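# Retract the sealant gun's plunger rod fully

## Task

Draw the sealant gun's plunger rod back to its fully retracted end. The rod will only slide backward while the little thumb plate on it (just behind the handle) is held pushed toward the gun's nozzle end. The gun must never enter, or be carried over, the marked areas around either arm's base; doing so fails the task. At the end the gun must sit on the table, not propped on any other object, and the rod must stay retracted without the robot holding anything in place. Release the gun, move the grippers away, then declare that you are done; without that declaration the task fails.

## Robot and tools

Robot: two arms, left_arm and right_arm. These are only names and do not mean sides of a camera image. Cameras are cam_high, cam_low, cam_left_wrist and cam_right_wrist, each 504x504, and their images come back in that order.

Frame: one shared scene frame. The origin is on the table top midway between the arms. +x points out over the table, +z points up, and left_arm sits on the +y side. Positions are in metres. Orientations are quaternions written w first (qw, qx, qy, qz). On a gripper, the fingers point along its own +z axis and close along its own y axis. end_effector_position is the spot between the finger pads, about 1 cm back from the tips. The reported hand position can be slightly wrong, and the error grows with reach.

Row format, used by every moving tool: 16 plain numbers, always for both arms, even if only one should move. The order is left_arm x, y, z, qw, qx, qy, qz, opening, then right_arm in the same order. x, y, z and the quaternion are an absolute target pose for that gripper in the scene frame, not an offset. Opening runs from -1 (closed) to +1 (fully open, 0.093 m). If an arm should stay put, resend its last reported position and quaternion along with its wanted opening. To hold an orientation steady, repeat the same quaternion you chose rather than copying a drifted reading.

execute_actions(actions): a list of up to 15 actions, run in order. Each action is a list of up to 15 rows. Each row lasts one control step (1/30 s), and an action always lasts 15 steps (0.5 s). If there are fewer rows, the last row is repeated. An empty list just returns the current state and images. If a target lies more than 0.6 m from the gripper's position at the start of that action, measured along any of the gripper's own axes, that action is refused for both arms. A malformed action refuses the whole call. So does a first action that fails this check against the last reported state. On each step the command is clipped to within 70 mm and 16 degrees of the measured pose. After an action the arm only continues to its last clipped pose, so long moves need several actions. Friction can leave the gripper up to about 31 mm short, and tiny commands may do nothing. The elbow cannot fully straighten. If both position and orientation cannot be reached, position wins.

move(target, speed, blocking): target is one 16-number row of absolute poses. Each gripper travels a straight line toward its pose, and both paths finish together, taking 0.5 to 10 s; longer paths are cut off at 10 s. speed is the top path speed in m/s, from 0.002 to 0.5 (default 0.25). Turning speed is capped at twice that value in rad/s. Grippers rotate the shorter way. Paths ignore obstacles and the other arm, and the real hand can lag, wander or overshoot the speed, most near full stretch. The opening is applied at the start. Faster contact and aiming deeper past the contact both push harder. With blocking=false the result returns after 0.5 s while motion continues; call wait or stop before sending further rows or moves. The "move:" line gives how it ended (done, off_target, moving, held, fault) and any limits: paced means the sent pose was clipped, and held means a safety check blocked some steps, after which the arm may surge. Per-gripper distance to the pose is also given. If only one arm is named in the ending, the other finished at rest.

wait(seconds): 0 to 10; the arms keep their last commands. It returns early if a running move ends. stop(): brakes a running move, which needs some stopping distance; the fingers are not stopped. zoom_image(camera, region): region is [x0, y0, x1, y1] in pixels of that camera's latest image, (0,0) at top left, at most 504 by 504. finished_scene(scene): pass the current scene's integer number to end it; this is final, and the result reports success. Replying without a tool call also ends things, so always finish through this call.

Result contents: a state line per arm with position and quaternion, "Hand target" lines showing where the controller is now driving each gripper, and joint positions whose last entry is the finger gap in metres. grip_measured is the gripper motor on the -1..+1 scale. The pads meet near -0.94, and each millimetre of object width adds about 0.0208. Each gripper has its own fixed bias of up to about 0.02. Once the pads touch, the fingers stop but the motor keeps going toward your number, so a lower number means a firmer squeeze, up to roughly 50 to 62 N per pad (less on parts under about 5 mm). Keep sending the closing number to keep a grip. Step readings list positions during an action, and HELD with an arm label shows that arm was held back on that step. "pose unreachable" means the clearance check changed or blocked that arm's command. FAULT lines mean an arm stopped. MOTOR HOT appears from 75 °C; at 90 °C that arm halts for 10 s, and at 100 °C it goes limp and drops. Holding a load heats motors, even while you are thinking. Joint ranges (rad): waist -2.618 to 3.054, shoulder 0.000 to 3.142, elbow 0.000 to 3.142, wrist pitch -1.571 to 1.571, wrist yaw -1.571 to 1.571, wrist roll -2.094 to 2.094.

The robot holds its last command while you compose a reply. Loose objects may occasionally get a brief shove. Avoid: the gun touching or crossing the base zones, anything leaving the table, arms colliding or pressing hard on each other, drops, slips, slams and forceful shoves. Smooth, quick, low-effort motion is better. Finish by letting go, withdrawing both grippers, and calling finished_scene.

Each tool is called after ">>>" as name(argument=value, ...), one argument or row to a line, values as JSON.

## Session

>>> execute_actions(
  actions=[],
)

Scene clock: 0.00 s.
left_arm: end_effector_position=(+0.2200, +0.5028, +0.2495) grip_measured=+1.000 end_effector_quat_wxyz=(+0.045, +0.767, -0.285, +0.573) | right_arm: end_effector_position=(+0.1151, -0.6354, +0.2602) grip_measured=+0.982 end_effector_quat_wxyz=(+0.616, +0.251, +0.651, -0.367)
Joint positions: left_arm=[ 1.292  1.398  1.184 -1.451  1.224 -1.193  0.093] | right_arm=[-1.421  1.397  0.66   0.772 -0.684 -0.148  0.092]
Joint velocities: left_arm=[-0.017 -0.007 -0.012 -0.007 -0.037 -0.037  0.   ] | right_arm=[ 0.007  0.007 -0.027 -0.037 -0.022 -0.066  0.002]
Hand target (left_arm): +0.220, +0.503, +0.250; +0.045, +0.767, -0.285, +0.573
Hand target (right_arm): +0.115, -0.635, +0.260; +0.616, +0.251, +0.651, -0.367

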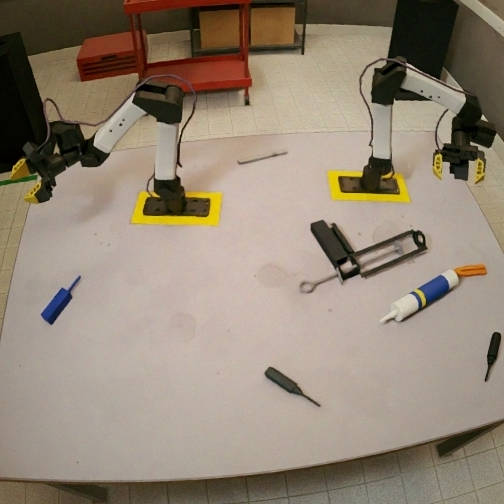

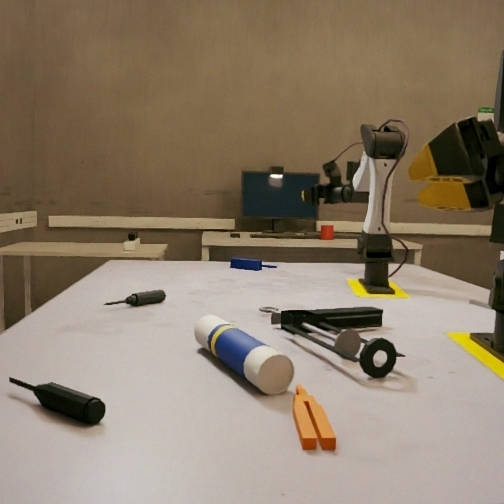

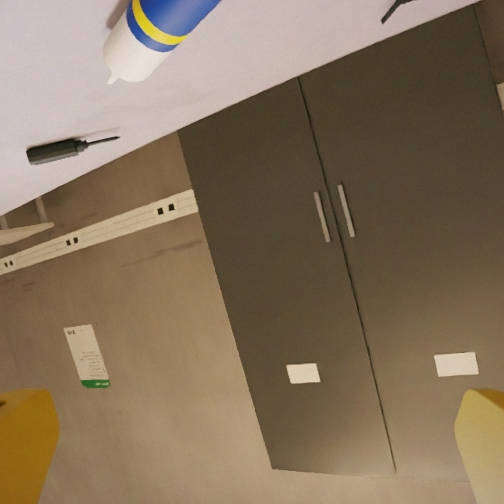

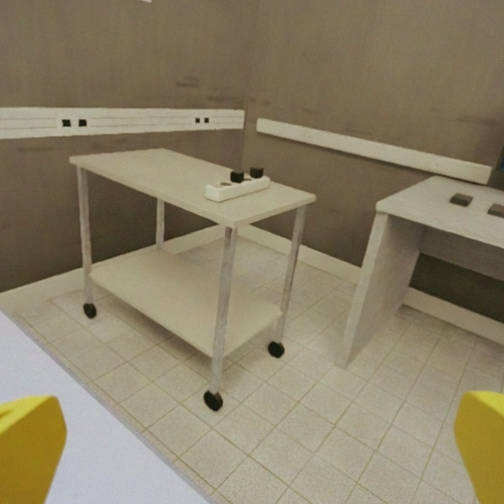

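>>> move(
  target=[0.29,0.25,0.2,-0.011,0.13,0.987,-0.086,0,0.33,-0.25,0.2,-0.148,0.514,0.84,0.091,0.5],
  speed=0.35,
)

>>> move(
  target=[0.295,0.225,0.10,-0.011,0.13,0.987,-0.086,0,0.325,0.06,0.08,-0.148,0.514,0.84,0.091,0.5],
  speed=0.2,
)

Scene clock: 15.33 s.
left_arm: end_effector_position=(+0.2804, +0.2538, +0.1986) grip_measured=+0.002 end_effector_quat_wxyz=(-0.004, +0.120, +0.989, -0.086) | right_arm: end_effector_position=(+0.3277, -0.2496, +0.1957) grip_measured=+0.503 end_effector_quat_wxyz=(-0.043, +0.518, +0.842, +0.142)
Joint positions: left_arm=[-0.158  1.727  1.744 -1.568  0.171 -0.041  0.045] | right_arm=[-0.043  1.718  1.702 -1.541 -0.296  0.894  0.069]
Joint velocities: left_arm=[-0.007 -0.012 -0.007 -0.022 -0.022  0.037  0.001] | right_arm=[-0.002 -0.002 -0.012 -0.007 -0.022 -0.051 -0.001]
Hand target (left_arm): +0.285, +0.253, +0.201; +0.001, +0.126, +0.989, -0.081
Hand target (right_arm): +0.329, -0.246, +0.194; -0.056, +0.520, +0.840, +0.144
Off the commanded pose (left_arm): 0.010 m, 1 deg.
Off the commanded pose (right_arm): 0.005 m, 13 deg.
joint sent to its limit (left arm) — the command would take joint 4 (wrist pitch) past its lower limit, so that joint was sent only as far as its limit.
joint sent to its limit (right arm) — the command would take joint 4 (wrist pitch) past its lower limit, so that joint was sent only as far as its limit.
move: off_target (right_arm)

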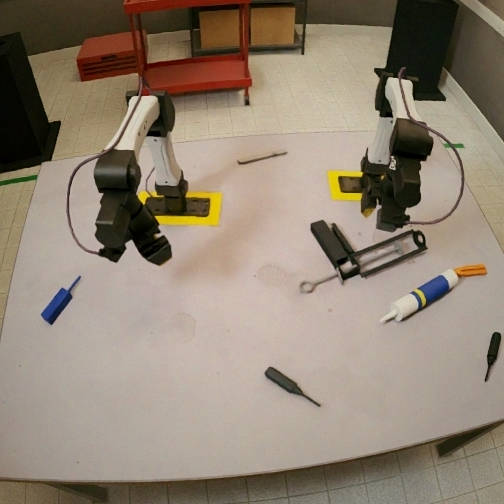

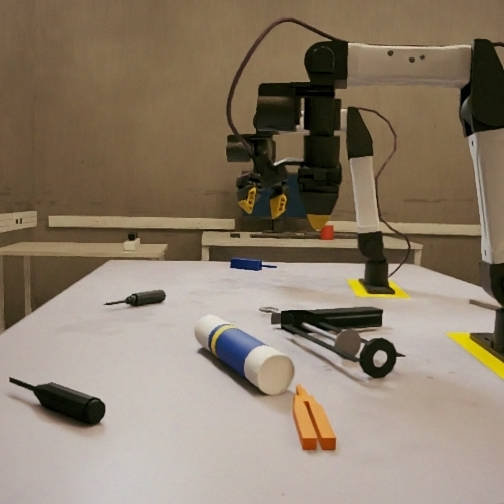

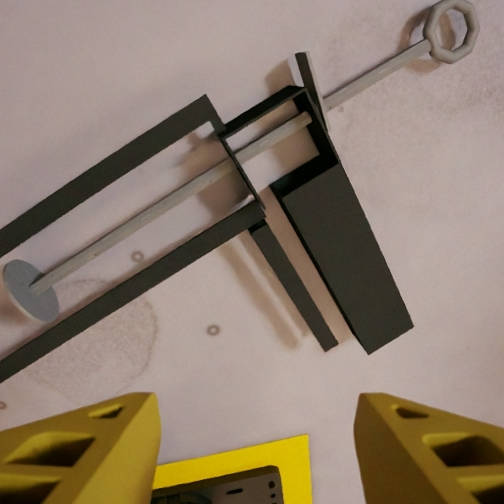

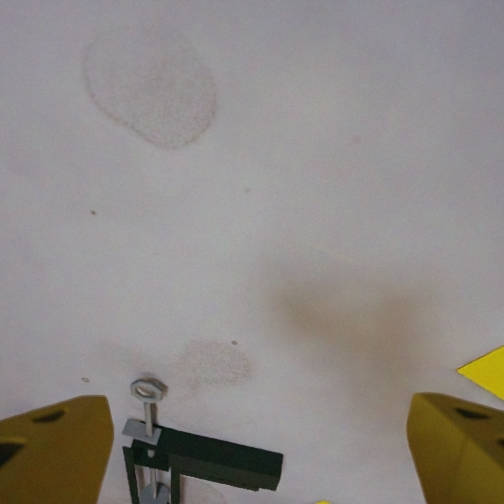

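Scene clock: 17.50 s.
left_arm: end_effector_position=(+0.3001, +0.2260, +0.1111) grip_measured=+0.002 end_effector_quat_wxyz=(+0.003, +0.130, +0.988, -0.088) | right_arm: end_effector_position=(+0.3163, +0.0597, +0.0830) grip_measured=+0.503 end_effector_quat_wxyz=(-0.152, +0.510, +0.841, +0.096)
Joint positions: left_arm=[-0.221  1.789  1.467 -1.205  0.171 -0.085  0.045] | right_arm=[ 0.801  2.085  1.729 -1.151 -0.355  1.735  0.069]
Joint velocities: left_arm=[ 0.007 -0.012 -0.012  0.007  0.007 -0.007 -0.001] | right_arm=[ 0.012  0.002  0.002 -0.066 -0.007  0.022  0.   ]
Hand target (left_arm): +0.295, +0.225, +0.100; -0.011, +0.130, +0.988, -0.086
Hand target (right_arm): +0.319, +0.065, +0.080; -0.155, +0.513, +0.839, +0.099
Off the commanded pose (left_arm): 0.012 m, 2 deg.
Off the commanded pose (right_arm): 0.009 m, 1 deg.
move: off_target (left_arm)

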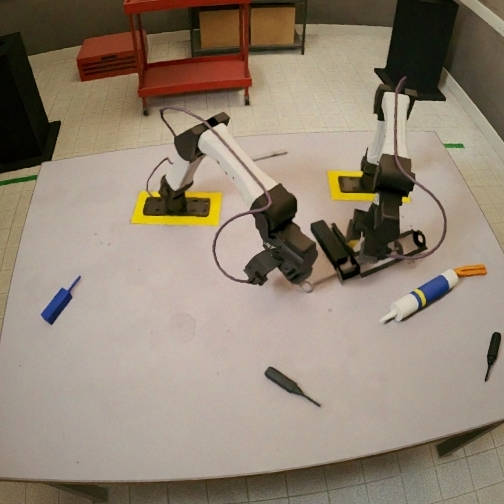

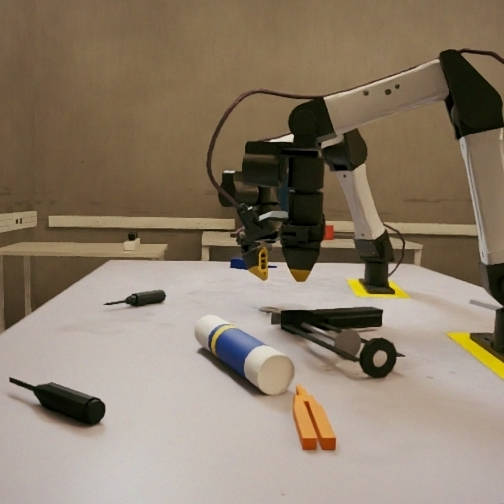

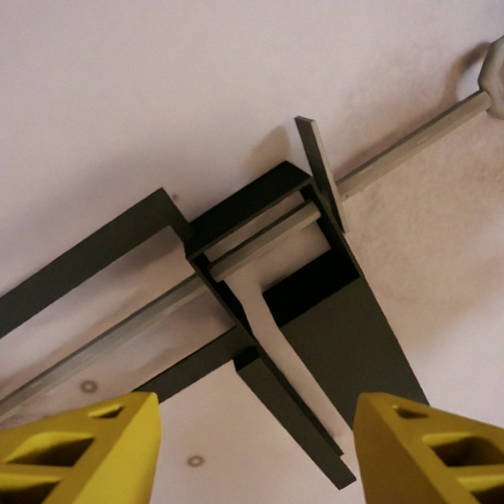

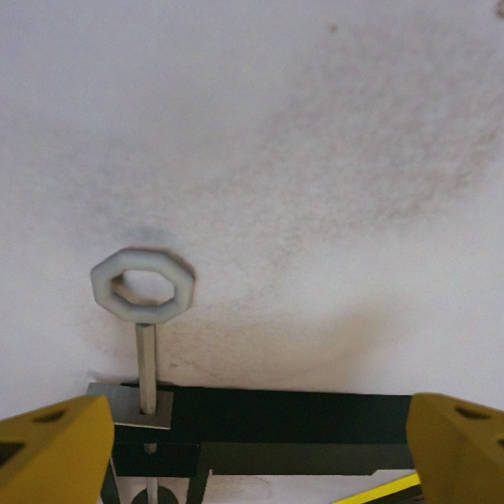

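>>> move(
  target=[0.306,0.185,0.075,0.013,-0.147,0.985,-0.086,0,0.345,0.065,0.055,-0.143,0.565,0.807,0.10,0.5],
  speed=0.1,
)

Scene clock: 28.40 s.
left_arm: end_effector_position=(+0.3117, +0.1834, +0.0885) grip_measured=+0.002 end_effector_quat_wxyz=(+0.025, -0.145, +0.984, -0.100) | right_arm: end_effector_position=(+0.3351, +0.0664, +0.0614) grip_measured=+0.503 end_effector_quat_wxyz=(-0.149, +0.557, +0.811, +0.099)
Joint positions: left_arm=[-0.336  1.814  1.402 -1.003  0.135 -0.762  0.045] | right_arm=[ 0.79   2.15   1.744 -1.077 -0.35   1.841  0.069]
Joint velocities: left_arm=[ 0.022 -0.007 -0.002  0.037 -0.11  -0.007  0.   ] | right_arm=[ 0.017 -0.007  0.007 -0.007  0.022  0.037 -0.001]
Hand target (left_arm): +0.305, +0.185, +0.075; +0.013, -0.147, +0.985, -0.086
Hand target (right_arm): +0.345, +0.065, +0.055; -0.143, +0.565, +0.807, +0.100
Off the commanded pose (left_arm): 0.015 m, 2 deg.
Off the commanded pose (right_arm): 0.012 m, 1 deg.
move: off_target (left_arm, right_arm)

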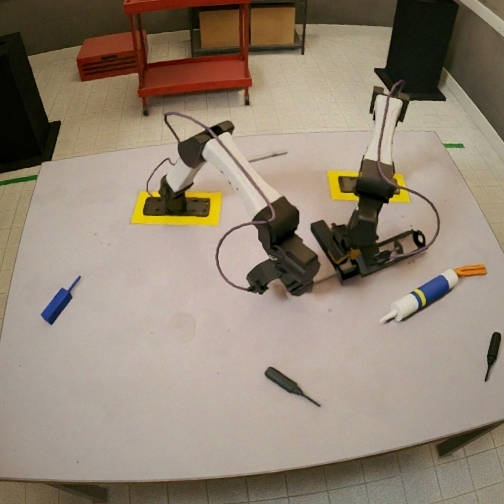

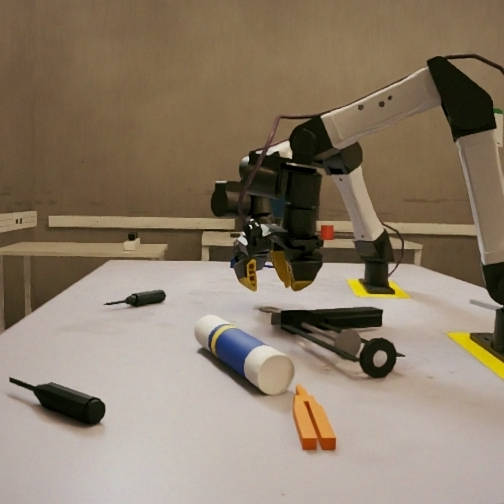

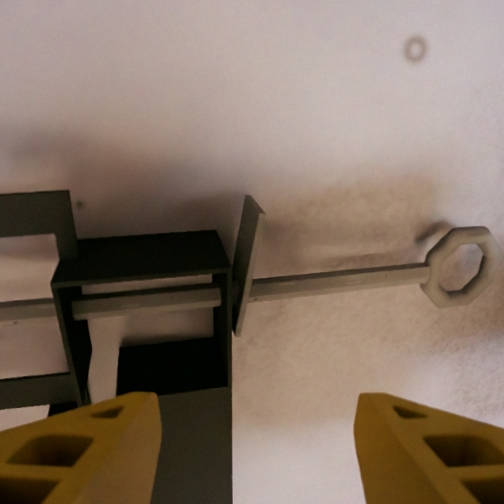

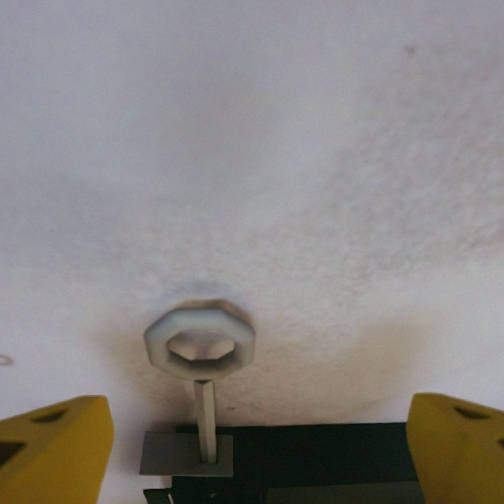

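>>> move(
  target=[0.313,0.178,0.05,0.013,-0.147,0.985,-0.086,0,0.352,0.095,0.028,-0.143,0.565,0.807,0.10,0.5],
  speed=0.05,
)

Scene clock: 35.07 s.
left_arm: end_effector_position=(+0.3190, +0.1764, +0.0620) grip_measured=+0.002 end_effector_quat_wxyz=(+0.022, -0.146, +0.984, -0.097) | right_arm: end_effector_position=(+0.3484, +0.0899, +0.0347) grip_measured=+0.503 end_effector_quat_wxyz=(-0.149, +0.565, +0.805, +0.100)
Joint positions: left_arm=[-0.344  1.877  1.377 -0.921  0.133 -0.772  0.045] | right_arm=[ 0.816  2.264  1.821 -1.024 -0.347  1.889  0.069]
Joint velocities: left_arm=[ 0.002 -0.012  0.007  0.022 -0.037  0.007  0.   ] | right_arm=[-0.022  0.007  0.022  0.007 -0.037  0.037 -0.   ]
Hand target (left_arm): +0.313, +0.178, +0.051; +0.013, -0.147, +0.985, -0.086
Hand target (right_arm): +0.351, +0.095, +0.028; -0.143, +0.565, +0.806, +0.100
Off the commanded pose (left_arm): 0.014 m, 2 deg.
Off the commanded pose (right_arm): 0.009 m, 1 deg.
move: off_target (left_arm)

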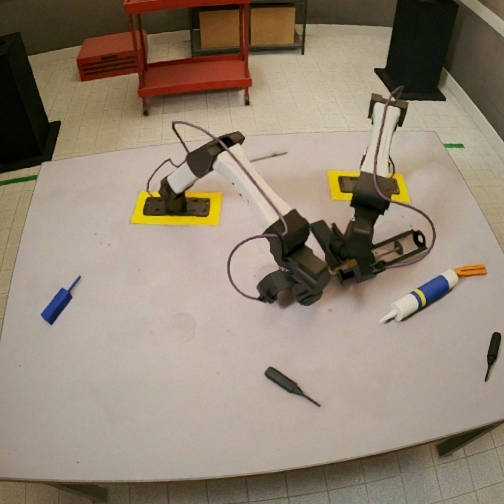

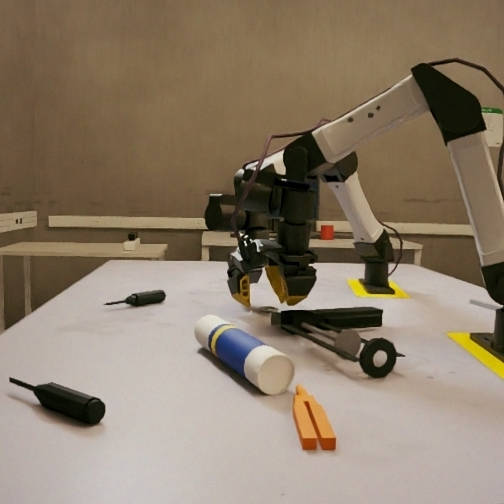

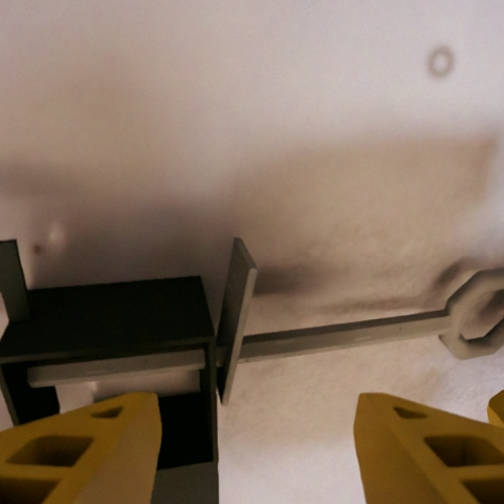

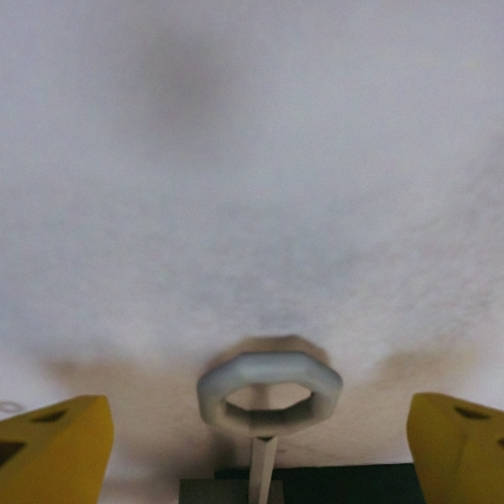

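>>> move(
  target=[0.313,0.19,0.032,0.013,-0.147,0.985,-0.086,0,0.342,0.103,0.013,-0.143,0.565,0.807,0.10,0.3],
  speed=0.04,
)

Scene clock: 39.60 s.
left_arm: end_effector_position=(+0.3169, +0.1840, +0.0456) grip_measured=+0.002 end_effector_quat_wxyz=(+0.022, -0.145, +0.984, -0.096) | right_arm: end_effector_position=(+0.3471, +0.1041, +0.0303) grip_measured=+0.303 end_effector_quat_wxyz=(-0.144, +0.561, +0.806, +0.117)
Joint positions: left_arm=[-0.329  1.877  1.309 -0.856  0.133 -0.754  0.045] | right_arm=[ 0.843  2.264  1.799 -0.957 -0.344  1.917  0.06 ]
Joint velocities: left_arm=[ 0.002  0.002 -0.007 -0.051  0.007 -0.066  0.   ] | right_arm=[-0.022 -0.007  0.002  0.022 -0.037 -0.022  0.   ]
Hand target (left_arm): +0.313, +0.190, +0.032; +0.013, -0.147, +0.985, -0.086
Hand target (right_arm): +0.341, +0.103, +0.013; -0.143, +0.564, +0.807, +0.100
Off the commanded pose (left_arm): 0.015 m, 2 deg.
Off the commanded pose (right_arm): 0.018 m, 2 deg.
move: off_target (left_arm, right_arm)

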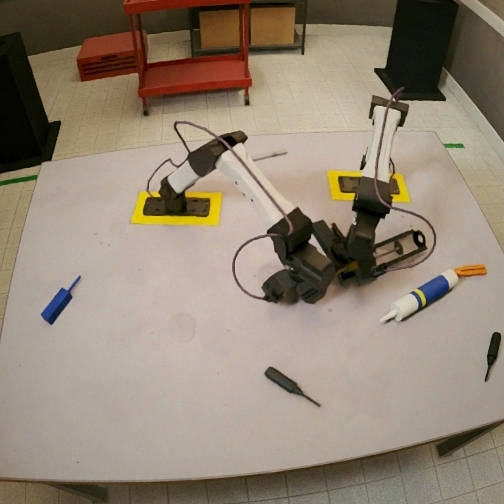

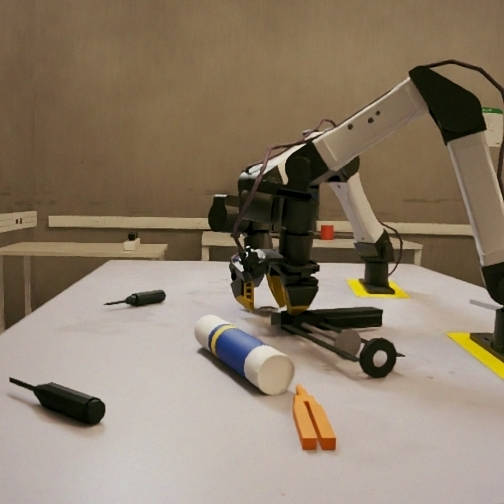

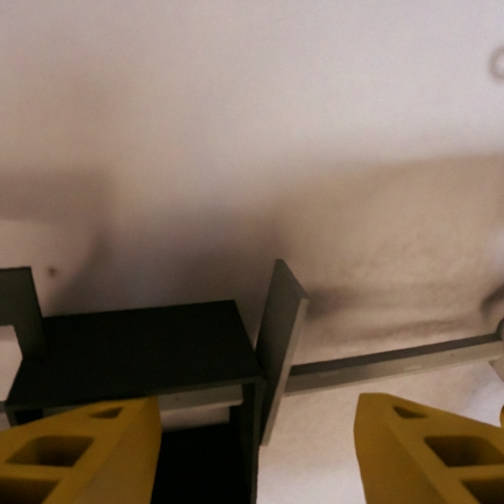

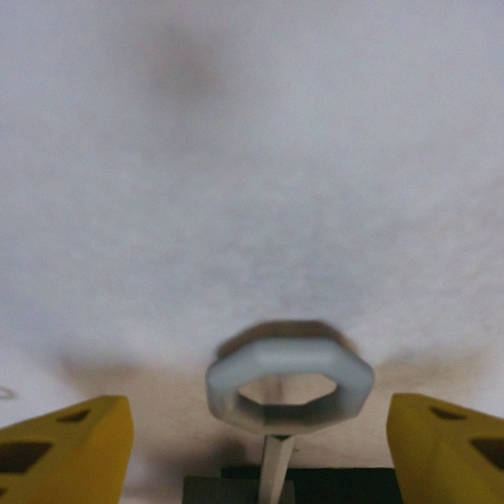

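>>> move(
  target=[0.304,0.186,0.036,0.017,-0.19,0.978,-0.085,0,0.338,0.08,0.012,-0.143,0.565,0.807,0.10,0.4],
  speed=0.04,
)

Scene clock: 47.47 s.
left_arm: end_effector_position=(+0.3110, +0.1843, +0.0401) grip_measured=+0.002 end_effector_quat_wxyz=(+0.018, -0.190, +0.977, -0.091) | right_arm: end_effector_position=(+0.3391, +0.0913, +0.0177) grip_measured=+0.397 end_effector_quat_wxyz=(-0.146, +0.557, +0.810, +0.111)
Joint positions: left_arm=[-0.34   1.869  1.277 -0.837  0.122 -0.855  0.045] | right_arm=[ 0.831  2.235  1.701 -0.907 -0.346  1.891  0.064]
Joint velocities: left_arm=[ 0.017 -0.007 -0.027 -0.051 -0.051 -0.081 -0.   ] | right_arm=[-0.012 -0.022 -0.002  0.007 -0.007  0.022 -0.   ]
Hand target (left_arm): +0.304, +0.186, +0.036; +0.017, -0.190, +0.978, -0.085
Hand target (right_arm): +0.339, +0.080, +0.012; -0.143, +0.565, +0.807, +0.099
Off the commanded pose (left_arm): 0.008 m, 1 deg.
Off the commanded pose (right_arm): 0.013 m, 2 deg.
move: off_target (right_arm)

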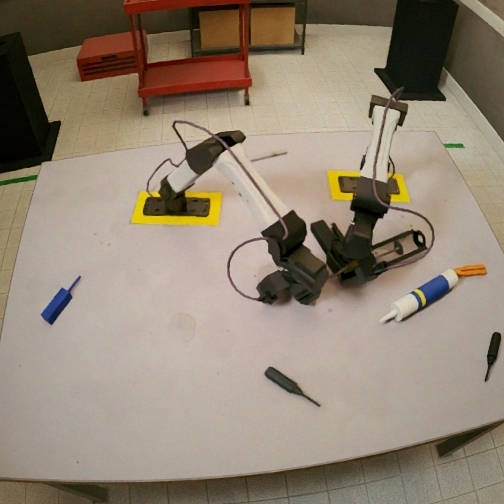

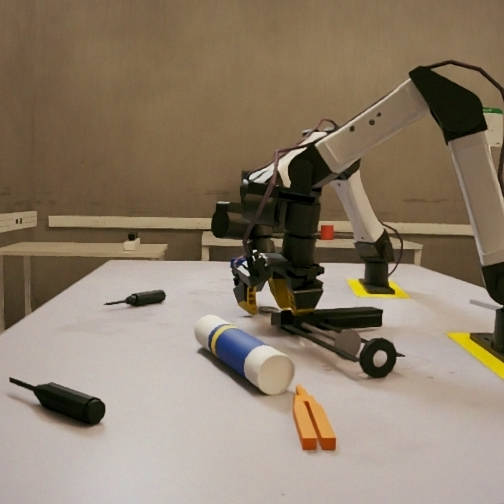

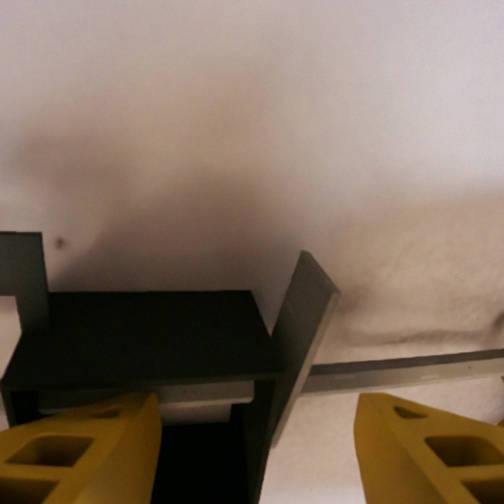

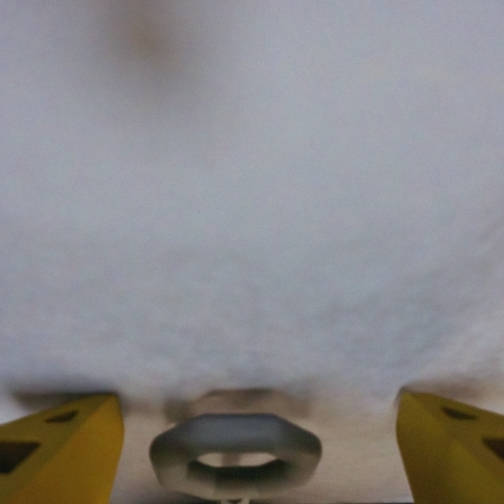

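>>> move(
  target=[0.304,0.172,0.028,0.017,-0.19,0.978,-0.085,0,0.352,0.088,0.014,-0.143,0.565,0.807,0.10,0.4],
  speed=0.03,
)

>>> move(
  target=[0.306,0.174,0.034,0.017,-0.19,0.978,-0.085,-1,0.352,0.088,0.014,-0.143,0.565,0.807,0.10,0.4],
)

Scene clock: 52.23 s.
left_arm: end_effector_position=(+0.3097, +0.1701, +0.0410) grip_measured=+0.002 end_effector_quat_wxyz=(+0.026, -0.189, +0.977, -0.098) | right_arm: end_effector_position=(+0.3491, +0.0936, +0.0216) grip_measured=+0.397 end_effector_quat_wxyz=(-0.145, +0.561, +0.807, +0.113)
Joint positions: left_arm=[-0.378  1.869  1.277 -0.811  0.117 -0.892  0.045] | right_arm=[ 0.822  2.263  1.762 -0.938 -0.346  1.89   0.064]
Joint velocities: left_arm=[ 0.002 -0.002  0.012 -0.051  0.037 -0.081 -0.   ] | right_arm=[ 0.002 -0.017  0.007  0.022  0.007 -0.007  0.001]
Hand target (left_arm): +0.304, +0.172, +0.028; +0.017, -0.190, +0.978, -0.085
Hand target (right_arm): +0.352, +0.088, +0.014; -0.143, +0.565, +0.807, +0.100
Off the commanded pose (left_arm): 0.014 m, 2 deg.
Off the commanded pose (right_arm): 0.010 m, 2 deg.
move: off_target (left_arm)

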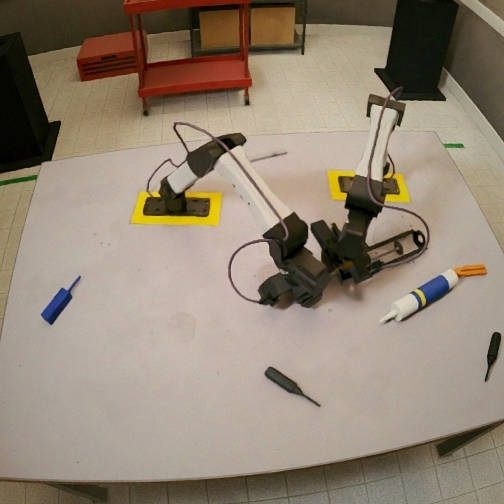

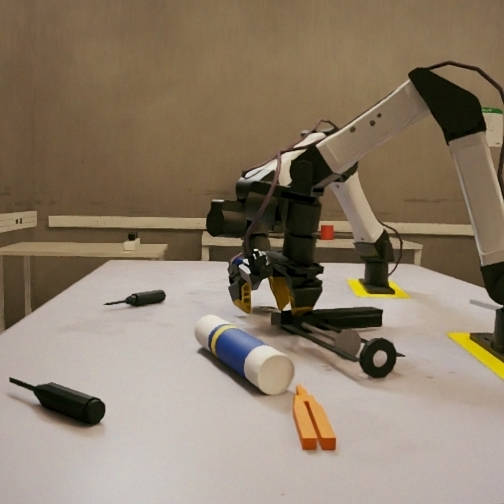

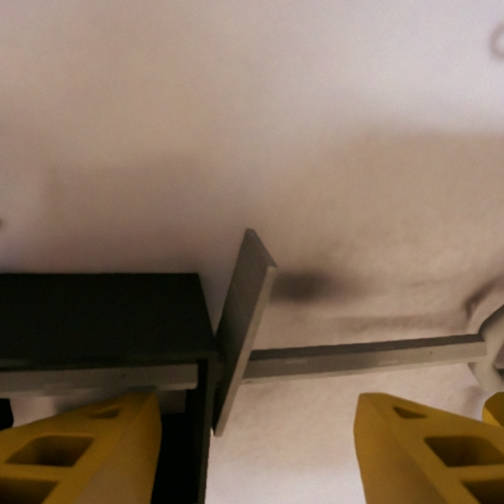

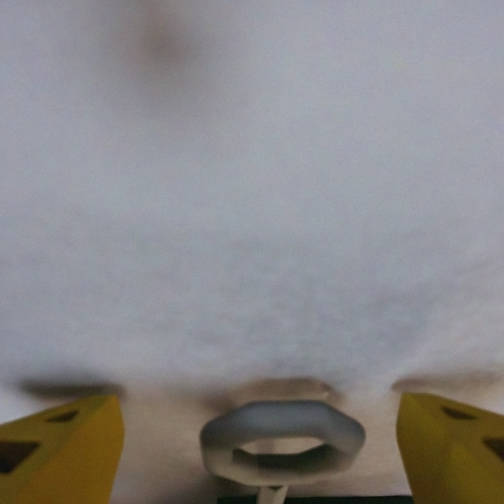

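Scene clock: 52.93 s.
left_arm: end_effector_position=(+0.3081, +0.1728, +0.0398) grip_measured=-0.968 end_effector_quat_wxyz=(+0.025, -0.191, +0.977, -0.091) | right_arm: end_effector_position=(+0.3490, +0.0935, +0.0215) grip_measured=+0.397 end_effector_quat_wxyz=(-0.145, +0.561, +0.807, +0.113)
Joint positions: left_arm=[-0.378  1.871  1.277 -0.822  0.108 -0.894  0.   ] | right_arm=[ 0.822  2.263  1.762 -0.939 -0.346  1.89   0.064]
Joint velocities: left_arm=[ 0.002 -0.002 -0.007 -0.007 -0.007  0.022  0.   ] | right_arm=[-0.007 -0.022 -0.007  0.022  0.007 -0.007  0.001]
Hand target (left_arm): +0.306, +0.174, +0.034; +0.017, -0.190, +0.978, -0.085
Hand target (right_arm): +0.352, +0.088, +0.014; -0.143, +0.565, +0.807, +0.100
Off the commanded pose (left_arm): 0.006 m, 1 deg.
Off the commanded pose (right_arm): 0.010 m, 2 deg.
move: done

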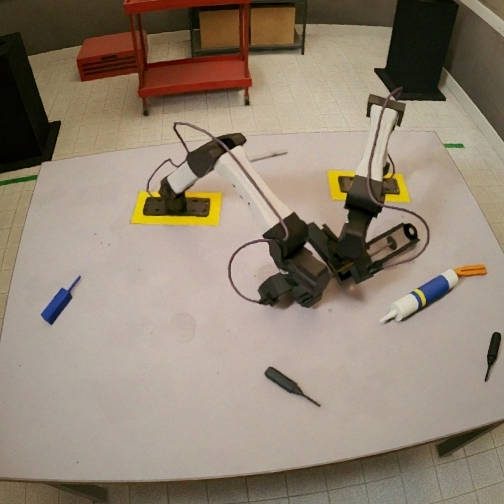

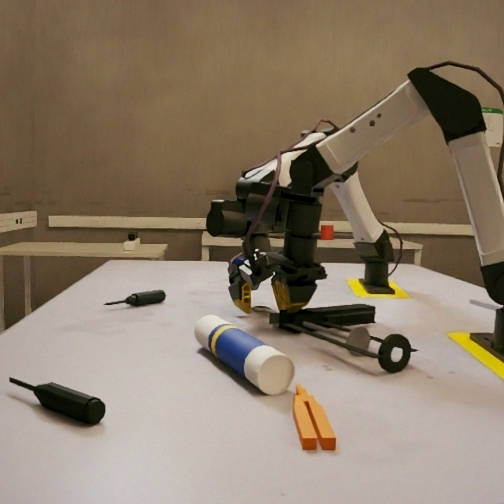

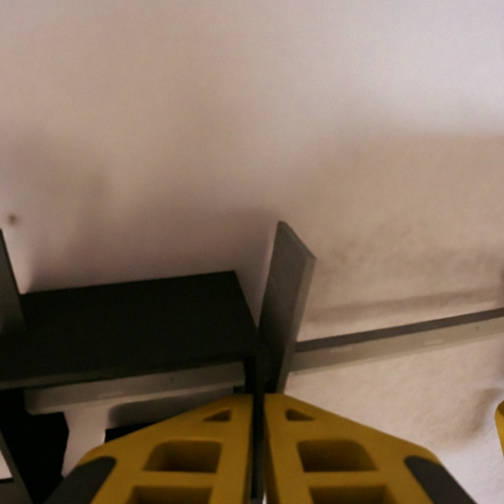

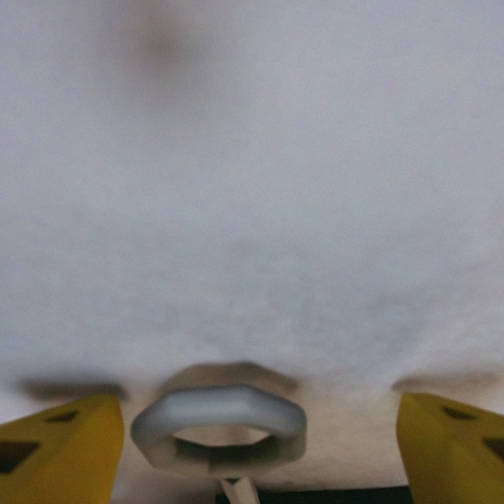

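>>> move(
  target=[0.308,0.173,0.042,0.02,-0.232,0.968,-0.085,0,0.362,0.082,0.016,-0.143,0.565,0.807,0.10,0.4],
  speed=0.03,
)

>>> move(
  target=[0.316,0.176,0.028,0.02,-0.232,0.968,-0.085,0,0.362,0.082,0.016,-0.143,0.565,0.807,0.10,0.4],
  speed=0.03,
)

Scene clock: 57.30 s.
left_arm: end_effector_position=(+0.3059, +0.1740, +0.0394) grip_measured=-0.002 end_effector_quat_wxyz=(+0.017, -0.230, +0.969, -0.088) | right_arm: end_effector_position=(+0.3593, +0.0875, +0.0232) grip_measured=+0.397 end_effector_quat_wxyz=(-0.144, +0.561, +0.807, +0.112)
Joint positions: left_arm=[-0.378  1.871  1.277 -0.833  0.108 -0.975  0.045] | right_arm=[ 0.798  2.282  1.804 -0.969 -0.346  1.866  0.064]
Joint velocities: left_arm=[ 0.007 -0.007 -0.002 -0.037 -0.066 -0.022 -0.   ] | right_arm=[-0.007  0.007  0.012 -0.037 -0.037  0.007 -0.   ]
Hand target (left_arm): +0.308, +0.173, +0.042; +0.020, -0.232, +0.969, -0.085
Hand target (right_arm): +0.362, +0.082, +0.016; -0.143, +0.565, +0.807, +0.100
Off the commanded pose (left_arm): 0.003 m, 1 deg.
Off the commanded pose (right_arm): 0.009 m, 1 deg.
move: done

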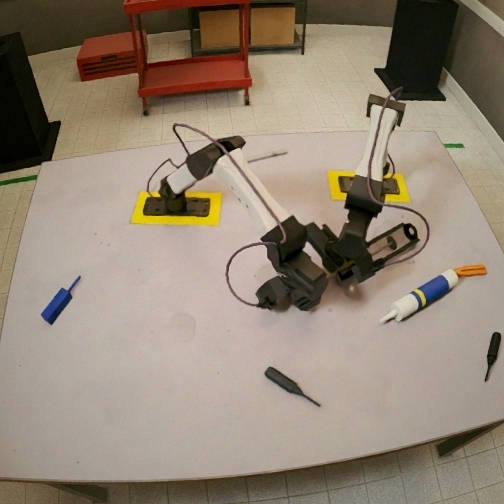

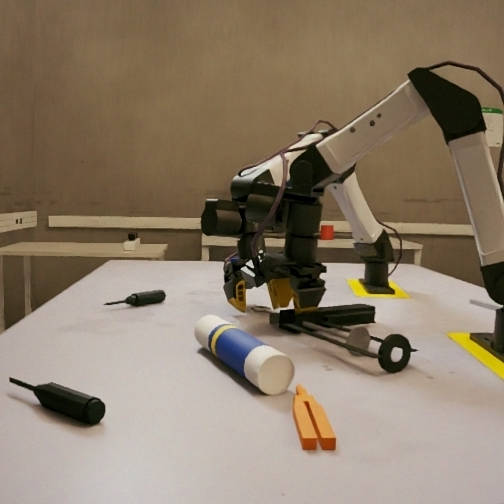

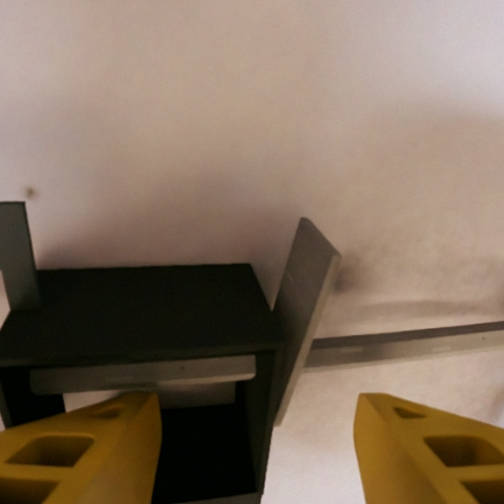

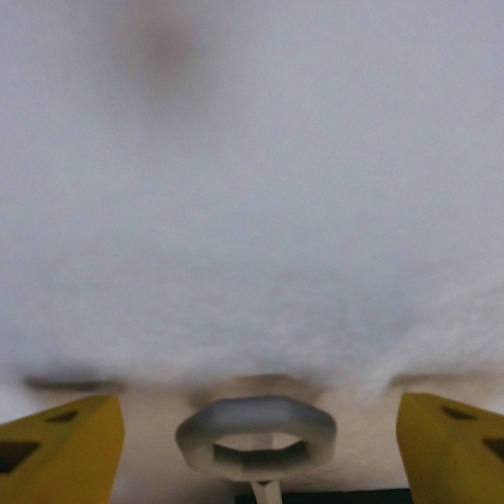

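Scene clock: 58.03 s.
left_arm: end_effector_position=(+0.3071, +0.1737, +0.0374) grip_measured=-0.002 end_effector_quat_wxyz=(+0.017, -0.230, +0.969, -0.089) | right_arm: end_effector_position=(+0.3592, +0.0875, +0.0232) grip_measured=+0.397 end_effector_quat_wxyz=(-0.144, +0.561, +0.808, +0.112)
Joint positions: left_arm=[-0.376  1.877  1.277 -0.826  0.11  -0.973  0.045] | right_arm=[ 0.798  2.282  1.804 -0.969 -0.346  1.865  0.064]
Joint velocities: left_arm=[-0.002 -0.012 -0.007  0.007  0.022  0.022  0.   ] | right_arm=[ 0.012  0.017 -0.002  0.081  0.066 -0.022 -0.001]
Hand target (left_arm): +0.316, +0.176, +0.028; +0.020, -0.232, +0.969, -0.085
Hand target (right_arm): +0.362, +0.082, +0.016; -0.143, +0.565, +0.807, +0.100
Off the commanded pose (left_arm): 0.013 m, 1 deg.
Off the commanded pose (right_arm): 0.009 m, 1 deg.
move: off_target (left_arm)

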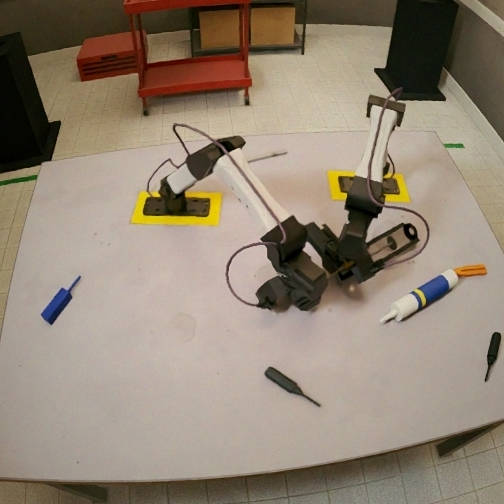

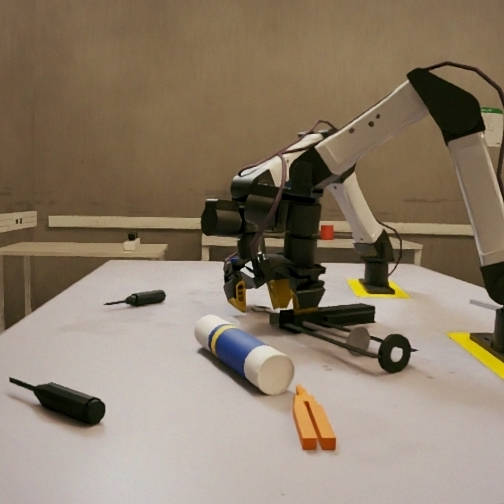

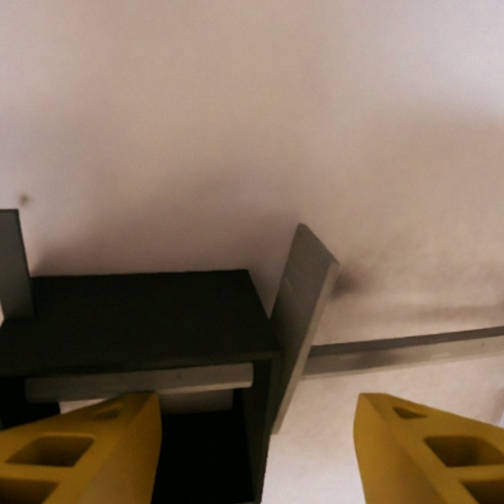

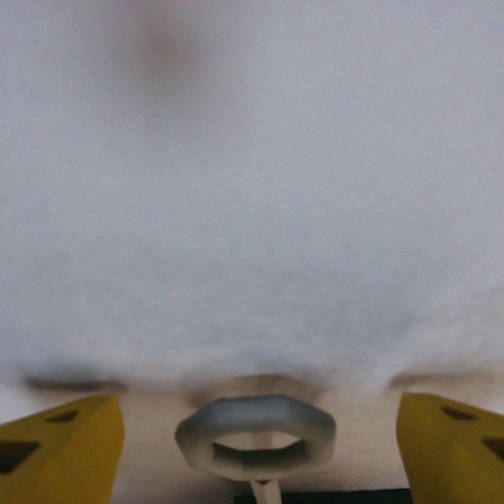

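>>> move(
  target=[0.326,0.178,0.032,0.02,-0.232,0.968,-0.085,0,0.362,0.084,0.016,-0.143,0.565,0.807,0.10,-0.7],
  speed=0.03,
)

Scene clock: 60.67 s.
left_arm: end_effector_position=(+0.3081, +0.1740, +0.0376) grip_measured=-0.002 end_effector_quat_wxyz=(-0.001, -0.231, +0.969, -0.088) | right_arm: end_effector_position=(+0.3595, +0.0874, +0.0232) grip_measured=-0.383 end_effector_quat_wxyz=(-0.143, +0.561, +0.808, +0.112)
Joint positions: left_arm=[-0.363  1.904  1.315 -0.867  0.135 -0.961  0.045] | right_arm=[ 0.798  2.282  1.804 -0.969 -0.345  1.865  0.027]
Joint velocities: left_arm=[-0.007 -0.002 -0.002  0.022 -0.022 -0.022 -0.001] | right_arm=[ 0.002  0.032 -0.002  0.007 -0.037  0.051  0.001]
Hand target (left_arm): +0.325, +0.178, +0.033; +0.020, -0.233, +0.969, -0.085
Hand target (right_arm): +0.362, +0.084, +0.016; -0.143, +0.565, +0.807, +0.100
Off the commanded pose (left_arm): 0.019 m, 2 deg.
Off the commanded pose (right_arm): 0.008 m, 1 deg.
move: off_target (left_arm)

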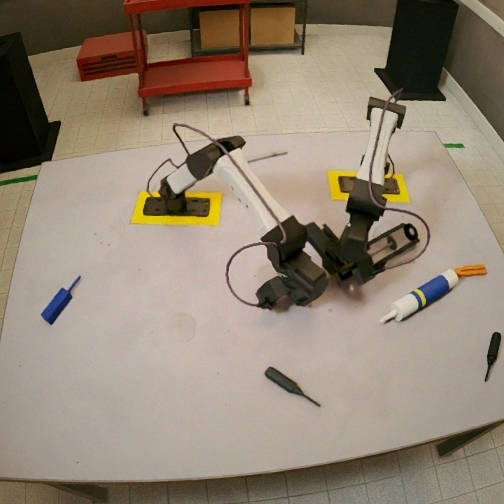

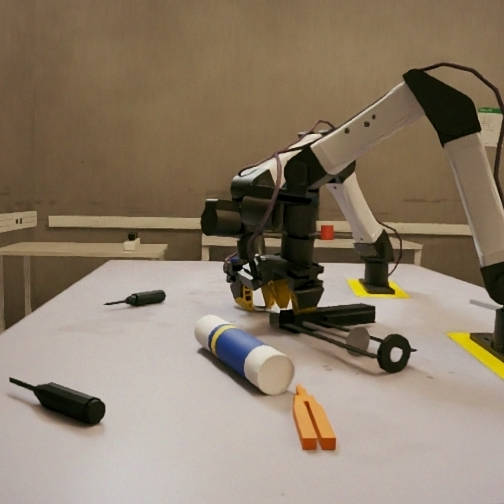

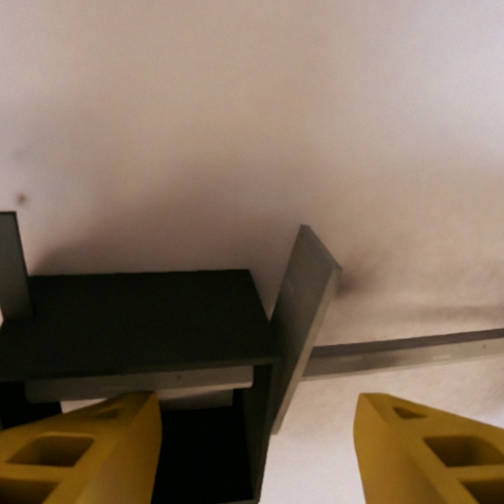

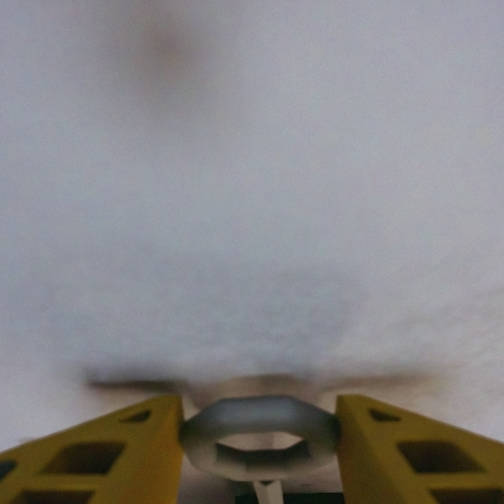

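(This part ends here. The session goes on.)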